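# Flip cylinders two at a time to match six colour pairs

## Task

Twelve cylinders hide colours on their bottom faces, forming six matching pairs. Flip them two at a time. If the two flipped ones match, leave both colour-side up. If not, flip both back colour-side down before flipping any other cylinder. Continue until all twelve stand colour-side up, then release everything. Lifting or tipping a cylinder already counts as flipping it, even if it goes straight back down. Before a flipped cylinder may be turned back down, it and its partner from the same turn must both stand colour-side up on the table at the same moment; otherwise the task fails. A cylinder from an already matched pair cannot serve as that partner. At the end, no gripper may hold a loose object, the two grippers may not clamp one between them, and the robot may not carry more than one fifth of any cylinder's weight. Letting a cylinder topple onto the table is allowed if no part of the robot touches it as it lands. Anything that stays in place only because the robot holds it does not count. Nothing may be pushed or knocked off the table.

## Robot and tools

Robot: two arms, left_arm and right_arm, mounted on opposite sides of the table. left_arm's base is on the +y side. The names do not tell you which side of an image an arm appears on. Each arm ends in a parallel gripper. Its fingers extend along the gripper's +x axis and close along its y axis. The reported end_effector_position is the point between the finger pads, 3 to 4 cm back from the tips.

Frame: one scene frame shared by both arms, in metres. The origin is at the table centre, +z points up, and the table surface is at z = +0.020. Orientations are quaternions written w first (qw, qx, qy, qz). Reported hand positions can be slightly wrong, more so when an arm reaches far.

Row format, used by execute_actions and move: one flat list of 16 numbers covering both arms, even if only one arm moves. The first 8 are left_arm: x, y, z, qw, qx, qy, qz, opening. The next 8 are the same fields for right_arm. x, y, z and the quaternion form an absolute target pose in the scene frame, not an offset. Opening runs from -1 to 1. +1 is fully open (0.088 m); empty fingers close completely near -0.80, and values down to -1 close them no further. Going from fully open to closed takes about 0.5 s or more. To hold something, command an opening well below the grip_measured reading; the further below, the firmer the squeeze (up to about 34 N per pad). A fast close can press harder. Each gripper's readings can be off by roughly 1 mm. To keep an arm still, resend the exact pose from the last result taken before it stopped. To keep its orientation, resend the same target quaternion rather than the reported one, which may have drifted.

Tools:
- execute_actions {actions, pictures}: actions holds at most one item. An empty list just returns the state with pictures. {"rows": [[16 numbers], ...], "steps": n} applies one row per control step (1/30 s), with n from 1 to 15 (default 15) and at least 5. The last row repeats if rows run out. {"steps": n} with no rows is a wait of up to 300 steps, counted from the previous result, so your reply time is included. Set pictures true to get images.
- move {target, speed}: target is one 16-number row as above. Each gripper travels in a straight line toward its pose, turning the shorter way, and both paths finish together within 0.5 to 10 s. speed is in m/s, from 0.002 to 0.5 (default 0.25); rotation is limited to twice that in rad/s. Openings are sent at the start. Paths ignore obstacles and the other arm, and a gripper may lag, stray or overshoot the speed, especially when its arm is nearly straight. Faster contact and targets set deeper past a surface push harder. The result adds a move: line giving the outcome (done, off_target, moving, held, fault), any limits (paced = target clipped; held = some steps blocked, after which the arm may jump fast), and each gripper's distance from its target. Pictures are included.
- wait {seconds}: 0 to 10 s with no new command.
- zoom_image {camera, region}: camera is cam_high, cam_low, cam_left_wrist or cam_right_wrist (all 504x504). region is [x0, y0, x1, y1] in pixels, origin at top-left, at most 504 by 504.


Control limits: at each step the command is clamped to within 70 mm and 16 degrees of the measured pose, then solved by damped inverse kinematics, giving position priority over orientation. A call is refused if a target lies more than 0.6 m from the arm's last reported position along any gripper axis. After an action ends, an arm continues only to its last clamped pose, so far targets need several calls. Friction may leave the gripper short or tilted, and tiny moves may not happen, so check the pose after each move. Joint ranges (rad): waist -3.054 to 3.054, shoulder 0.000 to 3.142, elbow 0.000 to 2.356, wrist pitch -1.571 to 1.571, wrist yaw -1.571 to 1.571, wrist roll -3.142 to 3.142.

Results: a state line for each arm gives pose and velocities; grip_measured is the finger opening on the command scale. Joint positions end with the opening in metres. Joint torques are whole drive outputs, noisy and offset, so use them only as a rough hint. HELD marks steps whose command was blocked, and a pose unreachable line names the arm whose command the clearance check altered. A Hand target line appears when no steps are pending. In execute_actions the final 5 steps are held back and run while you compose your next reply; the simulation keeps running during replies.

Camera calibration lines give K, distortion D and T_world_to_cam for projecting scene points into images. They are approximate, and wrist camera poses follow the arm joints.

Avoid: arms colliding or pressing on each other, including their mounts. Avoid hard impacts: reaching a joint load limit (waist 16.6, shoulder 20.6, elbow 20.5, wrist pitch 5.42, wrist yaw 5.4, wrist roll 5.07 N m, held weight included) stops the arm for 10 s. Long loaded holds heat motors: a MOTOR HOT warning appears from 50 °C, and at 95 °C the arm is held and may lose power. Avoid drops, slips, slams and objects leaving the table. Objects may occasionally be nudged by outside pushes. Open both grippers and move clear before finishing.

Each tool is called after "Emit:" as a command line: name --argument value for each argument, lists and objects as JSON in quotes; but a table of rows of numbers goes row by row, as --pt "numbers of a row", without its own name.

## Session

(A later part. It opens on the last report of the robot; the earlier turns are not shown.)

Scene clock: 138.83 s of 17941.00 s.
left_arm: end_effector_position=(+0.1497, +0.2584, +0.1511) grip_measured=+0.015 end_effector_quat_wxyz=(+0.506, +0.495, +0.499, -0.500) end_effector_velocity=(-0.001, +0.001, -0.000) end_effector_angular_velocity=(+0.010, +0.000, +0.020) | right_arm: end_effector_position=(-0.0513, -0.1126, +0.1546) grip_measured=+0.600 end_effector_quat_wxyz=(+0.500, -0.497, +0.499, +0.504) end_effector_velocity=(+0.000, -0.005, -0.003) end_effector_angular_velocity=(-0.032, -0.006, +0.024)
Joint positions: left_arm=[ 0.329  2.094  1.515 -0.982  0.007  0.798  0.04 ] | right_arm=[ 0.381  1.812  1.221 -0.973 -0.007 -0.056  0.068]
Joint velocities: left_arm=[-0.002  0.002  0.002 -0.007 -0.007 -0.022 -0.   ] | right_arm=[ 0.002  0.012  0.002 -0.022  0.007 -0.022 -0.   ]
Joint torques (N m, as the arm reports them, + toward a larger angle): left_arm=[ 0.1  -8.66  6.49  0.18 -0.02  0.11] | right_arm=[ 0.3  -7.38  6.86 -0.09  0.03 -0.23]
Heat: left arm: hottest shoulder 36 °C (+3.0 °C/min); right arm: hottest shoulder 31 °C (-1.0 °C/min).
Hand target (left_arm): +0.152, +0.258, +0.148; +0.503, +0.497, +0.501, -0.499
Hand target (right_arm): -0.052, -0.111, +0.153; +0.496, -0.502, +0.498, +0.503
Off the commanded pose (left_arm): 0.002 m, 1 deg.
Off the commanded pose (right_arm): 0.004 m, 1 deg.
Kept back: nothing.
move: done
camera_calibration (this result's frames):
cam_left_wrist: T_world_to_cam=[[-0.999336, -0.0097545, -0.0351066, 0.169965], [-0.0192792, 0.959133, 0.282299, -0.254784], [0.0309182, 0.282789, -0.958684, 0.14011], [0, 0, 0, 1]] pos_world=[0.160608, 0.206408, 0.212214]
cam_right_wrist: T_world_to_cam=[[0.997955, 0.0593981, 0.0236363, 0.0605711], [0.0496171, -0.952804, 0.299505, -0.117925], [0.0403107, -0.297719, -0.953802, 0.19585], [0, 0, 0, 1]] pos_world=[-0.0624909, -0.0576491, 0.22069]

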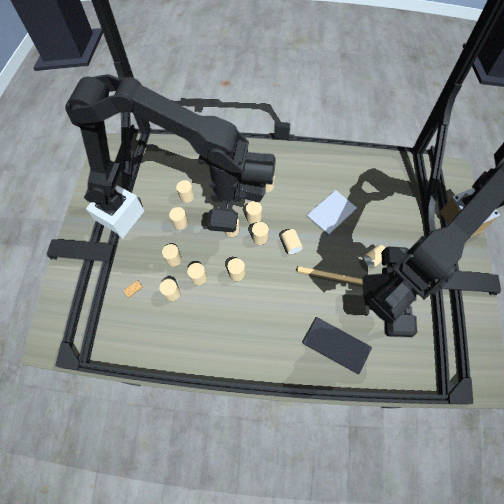

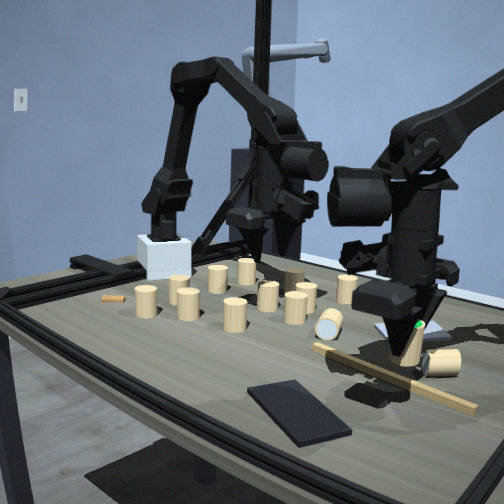

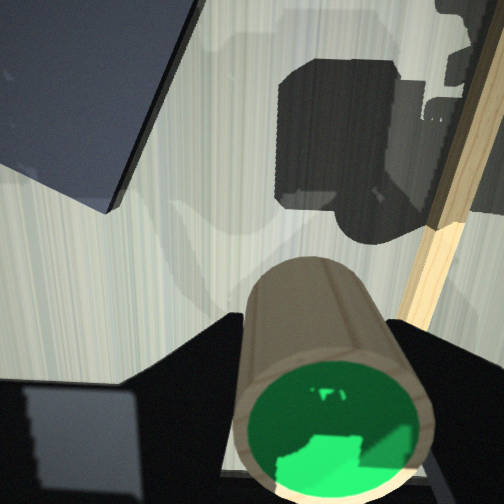

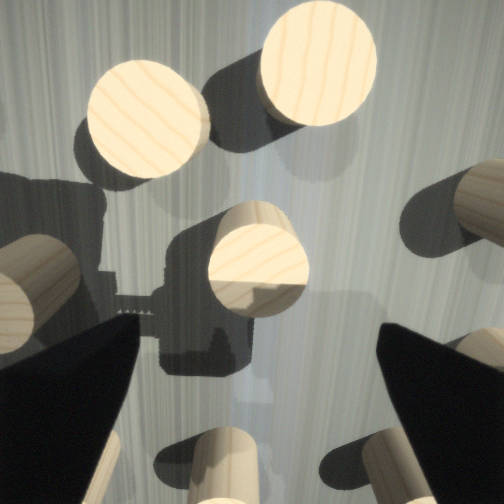

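Emit:
move --target '[0.15,0.26,0.068,0.5,0.5,0.5,-0.5,-0.3,-0.053,-0.111,0.072,0.5,-0.5,0.5,0.5,0.6]' --speed 0.12

Emit:
execute_actions --actions '[{"rows":[[0.15,0.258,0.074,0.5,0.5,0.5,-0.5,0.6,-0.052,-0.108,0.077,0.5,-0.5,0.5,0.5,-0.3]],"steps":13}]'

Emit:
move --target '[0.15,0.258,0.16,0.5,0.5,0.5,-0.5,0.6,-0.052,-0.108,0.17,0.5,-0.5,0.5,0.5,-0.3]'

Emit:
move --target '[-0.003,0.11,0.291,0.707,0,0,-0.707,1,0,-0.03,0.28,0.5,0.5,0.5,0.5,-0.3]' --speed 0.5

Emit:
move --target '[-0.002,0.02,0.292,0.707,0,0,-0.707,1,0,-0.03,0.28,0.5,0.5,0.5,0.5,-0.3]' --speed 0.2

Scene clock: 140.50 s of 17941.00 s.
left_arm: end_effector_position=(+0.1528, +0.2564, +0.0758) grip_measured=+0.015 end_effector_quat_wxyz=(+0.508, +0.499, +0.493, -0.500) end_effector_velocity=(-0.001, +0.003, -0.001) end_effector_angular_velocity=(+0.014, +0.004, +0.010) | right_arm: end_effector_position=(-0.0524, -0.1079, +0.0782) grip_measured=+0.600 end_effector_quat_wxyz=(+0.503, -0.496, +0.495, +0.506) end_effector_velocity=(-0.004, +0.001, +0.000) end_effector_angular_velocity=(+0.008, +0.021, +0.010)
Joint positions: left_arm=[ 0.329  2.227  1.399 -0.723  0.003  0.805  0.04 ] | right_arm=[ 0.388  1.959  1.078 -0.671 -0.003 -0.051  0.068]
Joint velocities: left_arm=[ 0.002  0.002 -0.002 -0.007 -0.007 -0.007 -0.   ] | right_arm=[ 0.002 -0.002 -0.002  0.007 -0.022 -0.007 -0.   ]
Joint torques (N m, as the arm reports them, + toward a larger angle): left_arm=[ 0.07 -8.81  3.96  0.56 -0.07  0.14] | right_arm=[ 0.28 -7.74  3.72  0.31  0.02  0.19]
Heat: left arm: hottest shoulder 36 °C (+3.0 °C/min); right arm: hottest shoulder 31 °C (-1.0 °C/min).
Hand target (left_arm): +0.150, +0.260, +0.068; +0.500, +0.500, +0.500, -0.500
Hand target (right_arm): -0.053, -0.112, +0.072; +0.500, -0.500, +0.500, +0.500
Off the commanded pose (left_arm): 0.009 m, 1 deg.
Off the commanded pose (right_arm): 0.007 m, 1 deg.
Kept back: nothing.
move: off_target (left_arm)
camera_calibration (this result's frames):
cam_left_wrist: T_world_to_cam=[[-0.998922, -0.00275738, -0.0463319, 0.169377], [-0.0155451, 0.960457, 0.277995, -0.232126], [0.0437332, 0.278415, -0.959465, 0.0675771], [0, 0, 0, 1]] pos_world=[0.16263, 0.204599, 0.137215]
cam_right_wrist: T_world_to_cam=[[0.997742, 0.0605837, 0.0289789, 0.062898], [0.0496378, -0.955914, 0.289421, -0.0900807], [0.0452355, -0.287329, -0.956763, 0.126063], [0, 0, 0, 1]] pos_world=[-0.0639871, -0.0536984, 0.144861]

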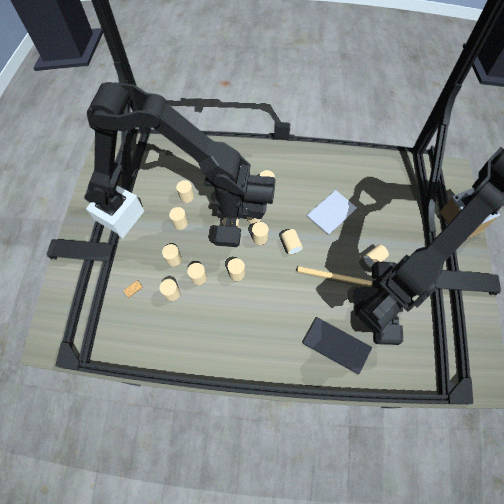

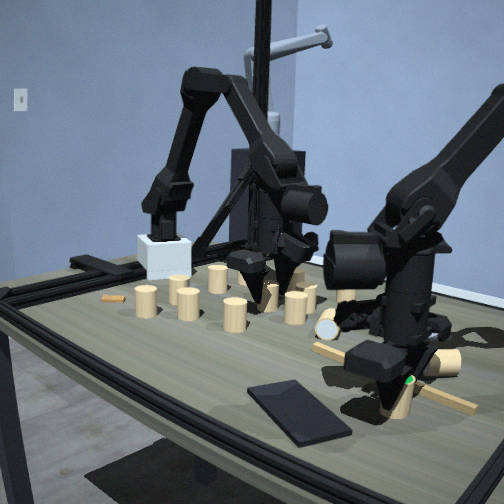

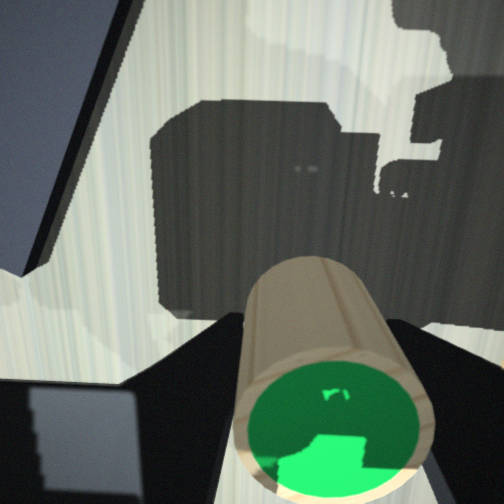

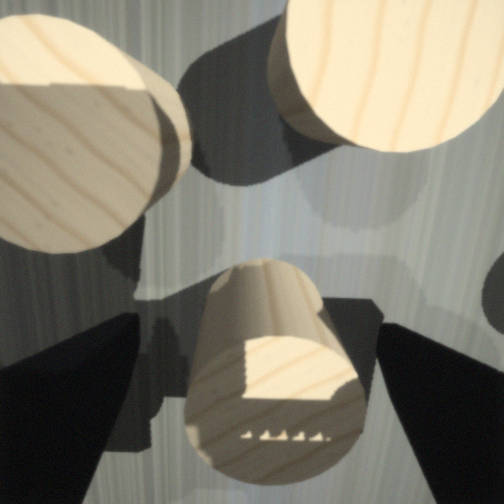

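Scene clock: 140.77 s of 17941.00 s.
left_arm: end_effector_position=(+0.1507, +0.2584, +0.0757) grip_measured=+0.512 end_effector_quat_wxyz=(+0.503, +0.499, +0.498, -0.500) end_effector_velocity=(-0.004, +0.001, +0.001) end_effector_angular_velocity=(+0.007, +0.017, -0.010) | right_arm: end_effector_position=(-0.0523, -0.1090, +0.0787) grip_measured=+0.023 end_effector_quat_wxyz=(+0.501, -0.498, +0.498, +0.503) end_effector_velocity=(-0.002, +0.001, +0.001) end_effector_angular_velocity=(-0.012, +0.008, +0.010)
Joint positions: left_arm=[ 0.329  2.227  1.399 -0.736  0.003  0.806  0.064] | right_arm=[ 0.388  1.961  1.084 -0.685 -0.002 -0.051  0.04 ]
Joint velocities: left_arm=[-0.002 -0.002  0.002 -0.022  0.007  0.007  0.031] | right_arm=[ 0.002  0.007  0.017 -0.022 -0.007 -0.007 -0.   ]
Joint torques (N m, as the arm reports them, + toward a larger angle): left_arm=[-0.03 -9.91  4.98  0.18 -0.08  0.02] | right_arm=[-0.01 -7.86  5.95 -0.1   0.01  0.09]
Heat: left arm: hottest shoulder 36 °C (+3.0 °C/min); right arm: hottest shoulder 31 °C (-1.0 °C/min).
Steps of this call (steps 1 to 8: the first 8 steps of this action). Readings (end_effector_position):
1: left_arm (+0.1528, +0.2564, +0.0758) | right_arm (-0.0524, -0.1080, +0.0781)
2: left_arm (+0.1525, +0.2566, +0.0758) | right_arm (-0.0524, -0.1085, +0.0780)
4: left_arm (+0.1513, +0.2578, +0.0757) | right_arm (-0.0525, -0.1096, +0.0781)
8: the state above

Scene clock: 142.17 s of 17941.00 s.
left_arm: end_effector_position=(+0.1482, +0.2607, +0.1541) grip_measured=+0.600 end_effector_quat_wxyz=(+0.495, +0.498, +0.506, -0.500) end_effector_velocity=(-0.001, +0.001, +0.004) end_effector_angular_velocity=(+0.010, +0.000, +0.005) | right_arm: end_effector_position=(-0.0524, -0.1094, +0.1646) grip_measured=+0.022 end_effector_quat_wxyz=(+0.495, -0.503, +0.503, +0.498) end_effector_velocity=(-0.000, -0.003, +0.005) end_effector_angular_velocity=(-0.017, +0.008, -0.010)
Joint positions: left_arm=[ 0.329  2.101  1.538 -1.024  0.003  0.805  0.068] | right_arm=[ 0.388  1.827  1.283 -1.04  -0.002 -0.051  0.04 ]
Joint velocities: left_arm=[-0.002 -0.002  0.012 -0.022 -0.007 -0.007 -0.   ] | right_arm=[-0.002 -0.002  0.017 -0.037 -0.007  0.007 -0.   ]
Joint torques (N m, as the arm reports them, + toward a larger angle): left_arm=[ -0.32 -12.06   6.15   0.08  -0.05  -0.02] | right_arm=[ -0.01 -10.2    7.01  -0.13   0.     0.08]
Heat: left arm: hottest shoulder 36 °C (+2.0 °C/min); right arm: hottest shoulder 32 °C (+0.0 °C/min).
Hand target (left_arm): +0.150, +0.258, +0.160; +0.500, +0.500, +0.500, -0.500
Hand target (right_arm): -0.052, -0.107, +0.170; +0.500, -0.500, +0.500, +0.500
Off your previous action's commanded pose (left_arm): 0.002 m, 0 deg at its last step (step 5 of this call).
Off your previous action's commanded pose (right_arm): 0.002 m, 0 deg at its last step (step 5 of this call).
Off the commanded pose (left_arm): 0.007 m, 1 deg.
Off the commanded pose (right_arm): 0.006 m, 1 deg.
Kept back: nothing.
move: done
camera_calibration (this result's frames):
cam_left_wrist: T_world_to_cam=[[-0.999799, -0.00191888, -0.0199322, 0.16433], [-0.00786034, 0.953111, 0.302518, -0.261147], [0.0184171, 0.302614, -0.952935, 0.138183], [0, 0, 0, 1]] pos_world=[0.1597, 0.207401, 0.213957]
cam_right_wrist: T_world_to_cam=[[0.997765, 0.0614666, 0.0262252, 0.0609908], [0.0498799, -0.946152, 0.319858, -0.120412], [0.0444736, -0.317835, -0.947103, 0.203325], [0, 0, 0, 1]] pos_world=[-0.0638909, -0.0530529, 0.229484]

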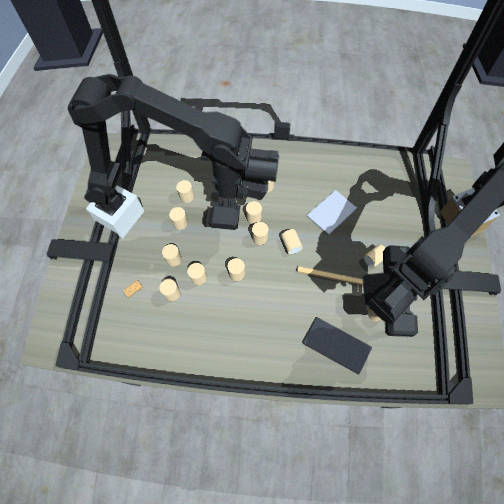

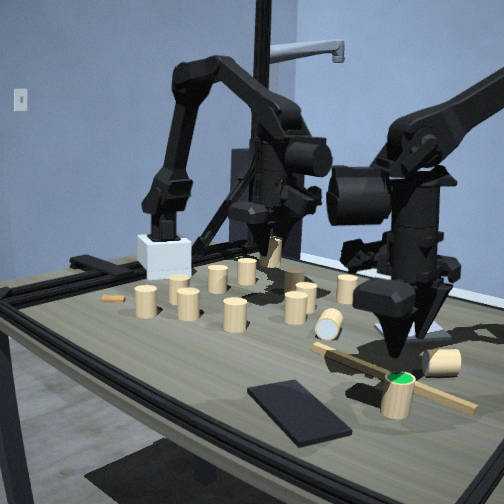

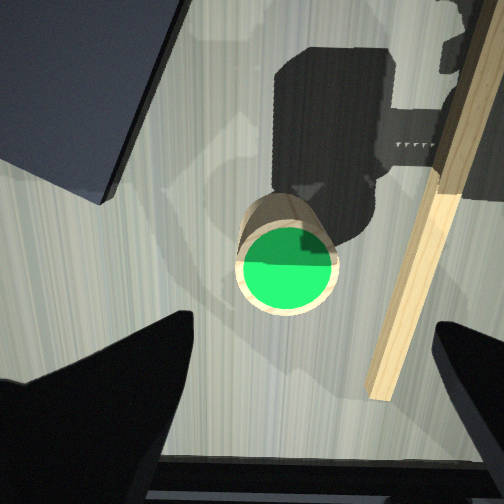

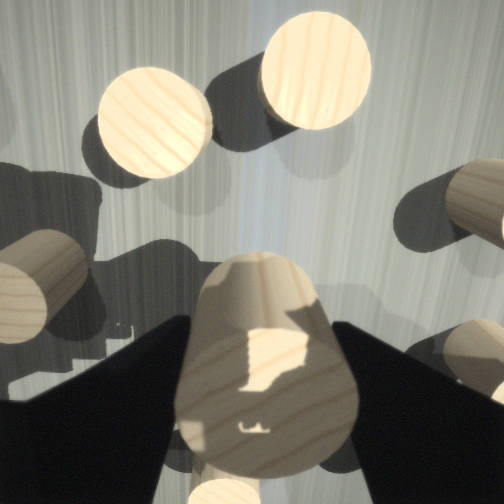

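Scene clock: 144.97 s of 17941.00 s.
left_arm: end_effector_position=(-0.0035, +0.1111, +0.3023) grip_measured=+1.000 end_effector_quat_wxyz=(+0.704, -0.000, -0.011, -0.710) end_effector_velocity=(-0.000, +0.000, +0.001) end_effector_angular_velocity=(-0.011, +0.002, +0.015) | right_arm: end_effector_position=(+0.0006, -0.0284, +0.2847) grip_measured=+0.022 end_effector_quat_wxyz=(+0.503, +0.502, +0.491, +0.504) end_effector_velocity=(-0.004, +0.000, -0.000) end_effector_angular_velocity=(+0.002, +0.007, +0.015)
Joint positions: left_arm=[-0.026  1.727  0.655  1.089  0.462  0.007  0.088] | right_arm=[ 0.179  1.586  0.524  1.074 -0.248  1.561  0.04 ]
Joint velocities: left_arm=[-0.007  0.002 -0.007  0.022 -0.022 -0.007 -0.   ] | right_arm=[ 0.007  0.002 -0.002  0.007 -0.007  0.007 -0.   ]
Joint torques (N m, as the arm reports them, + toward a larger angle): left_arm=[-0.38 -5.94  3.84  1.8  -0.15 -0.13] | right_arm=[ 0.28 -5.92  4.55  1.65  0.06  0.15]
Heat: left arm: hottest shoulder 36 °C (+2.0 °C/min); right arm: hottest shoulder 32 °C (+0.0 °C/min).
Hand target (left_arm): -0.005, +0.112, +0.293; +0.704, +0.002, +0.001, -0.710
Hand target (right_arm): -0.000, -0.029, +0.279; +0.504, +0.502, +0.497, +0.498
Off the commanded pose (left_arm): 0.011 m, 1 deg.
Off the commanded pose (right_arm): 0.005 m, 1 deg.
Kept back: nothing.
move: off_target (left_arm)
camera_calibration (this result's frames):
cam_left_wrist: T_world_to_cam=[[-0.999601, -0.024246, -0.0144669, 0.0161104], [0.00712818, 0.279073, -0.960243, 0.292098], [0.0273194, -0.959964, -0.278789, 0.263907], [0, 0, 0, 1]] pos_world=[0.0068121, 0.172215, 0.354292]
cam_right_wrist: T_world_to_cam=[[0.0712305, -0.0191301, -0.997276, 0.289667], [-0.952795, -0.297141, -0.0623536, 0.0430275], [-0.295139, 0.954642, -0.0393926, 0.118433], [0, 0, 0, 1]] pos_world=[0.0553176, -0.0947349, 0.296226]

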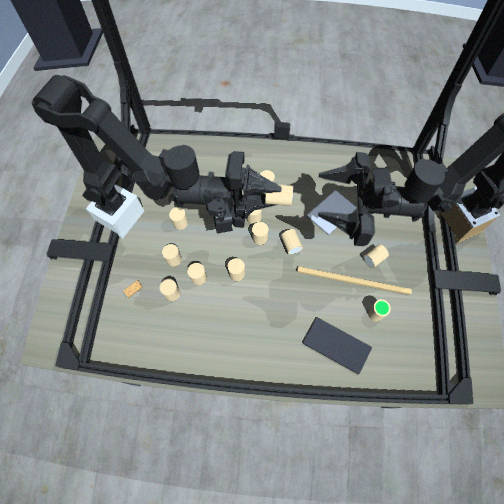

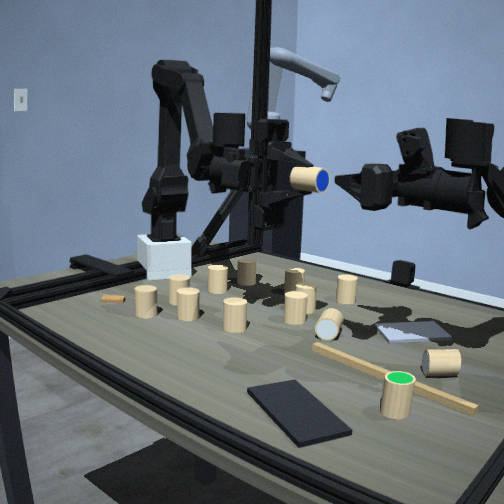

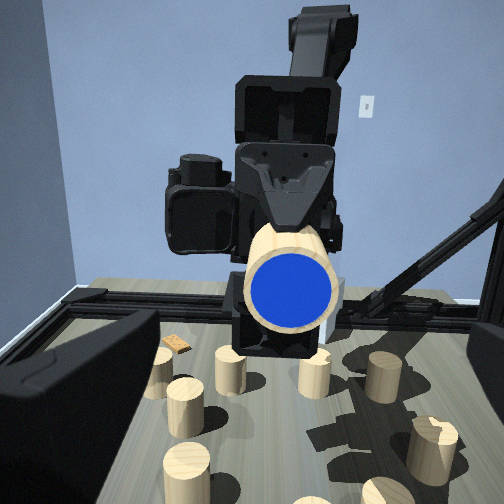

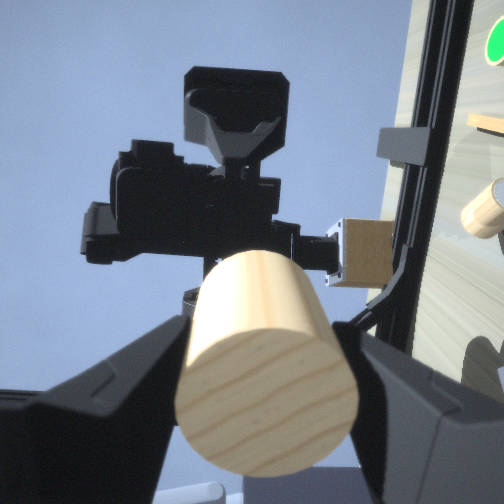

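Scene clock: 146.03 s of 17941.00 s.
left_arm: end_effector_position=(-0.0023, +0.0236, +0.2961) grip_measured=+1.000 end_effector_quat_wxyz=(+0.707, -0.001, -0.005, -0.707) end_effector_velocity=(+0.000, -0.001, -0.007) end_effector_angular_velocity=(+0.025, +0.031, +0.005) | right_arm: end_effector_position=(-0.0003, -0.0286, +0.2845) grip_measured=+0.022 end_effector_quat_wxyz=(+0.499, +0.501, +0.495, +0.505) end_effector_velocity=(-0.002, -0.000, +0.002) end_effector_angular_velocity=(+0.007, -0.009, +0.010)
Joint positions: left_arm=[-0.128  1.986  0.998  0.997  0.352  0.002  0.088] | right_arm=[ 0.177  1.586  0.523  1.074 -0.259  1.566  0.04 ]
Joint velocities: left_arm=[-0.002  0.007  0.002 -0.022 -0.007 -0.022  0.   ] | right_arm=[ 0.002 -0.002 -0.002  0.007 -0.007 -0.007 -0.   ]
Joint torques (N m, as the arm reports them, + toward a larger angle): left_arm=[-0.35 -8.16  6.43  1.58 -0.11 -0.15] | right_arm=[-0.32 -6.62  4.56  1.41 -0.13  0.12]
Heat: left arm: hottest shoulder 36 °C (+2.0 °C/min); right arm: hottest shoulder 32 °C (+1.0 °C/min).
Hand target (left_arm): -0.002, +0.020, +0.292; +0.707, -0.001, -0.000, -0.707
Hand target (right_arm): +0.000, -0.030, +0.280; +0.500, +0.500, +0.500, +0.500
Off the commanded pose (left_arm): 0.005 m, 1 deg.
Off the commanded pose (right_arm): 0.005 m, 1 deg.
Kept back: nothing.
move: done
camera_calibration (this result's frames):
cam_left_wrist: T_world_to_cam=[[-0.999434, -0.0332607, -0.00513012, 0.0126053], [-0.00459831, 0.285969, -0.958228, 0.309799], [0.0333384, -0.957662, -0.28596, 0.180263], [0, 0, 0, 1]] pos_world=[0.00801304, 0.0844571, 0.34847]
cam_right_wrist: T_world_to_cam=[[0.0664976, -0.0188474, -0.997609, 0.289615], [-0.950197, -0.306291, -0.0575507, 0.0404255], [-0.304474, 0.951751, -0.0382764, 0.117891], [0, 0, 0, 1]] pos_world=[0.0550481, -0.0943622, 0.295761]

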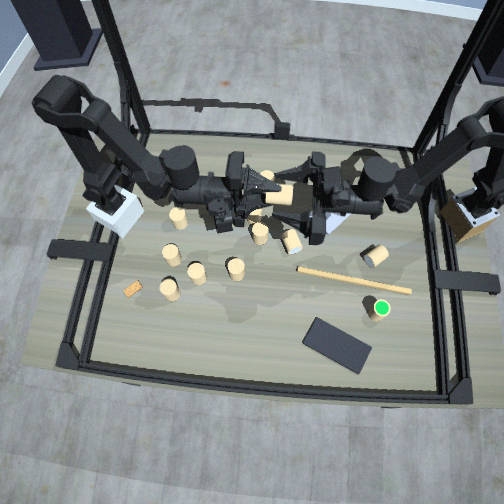

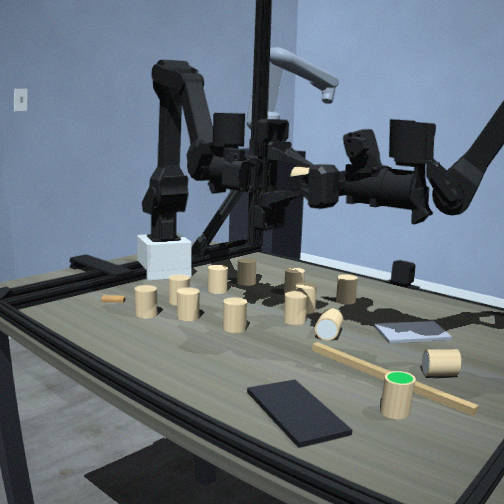

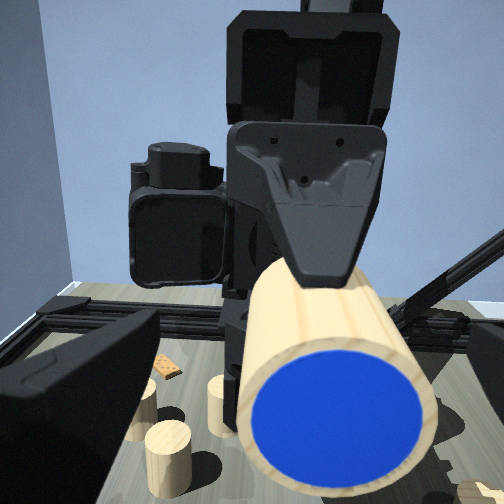

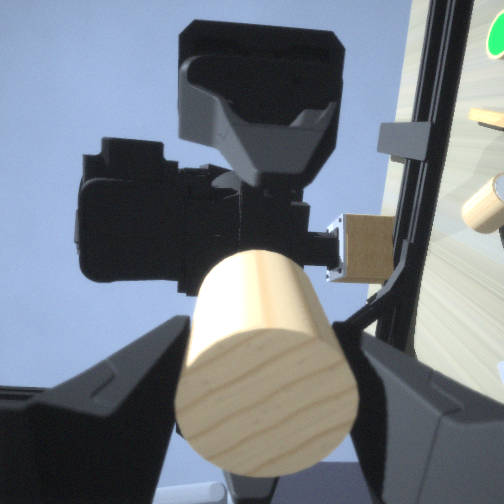

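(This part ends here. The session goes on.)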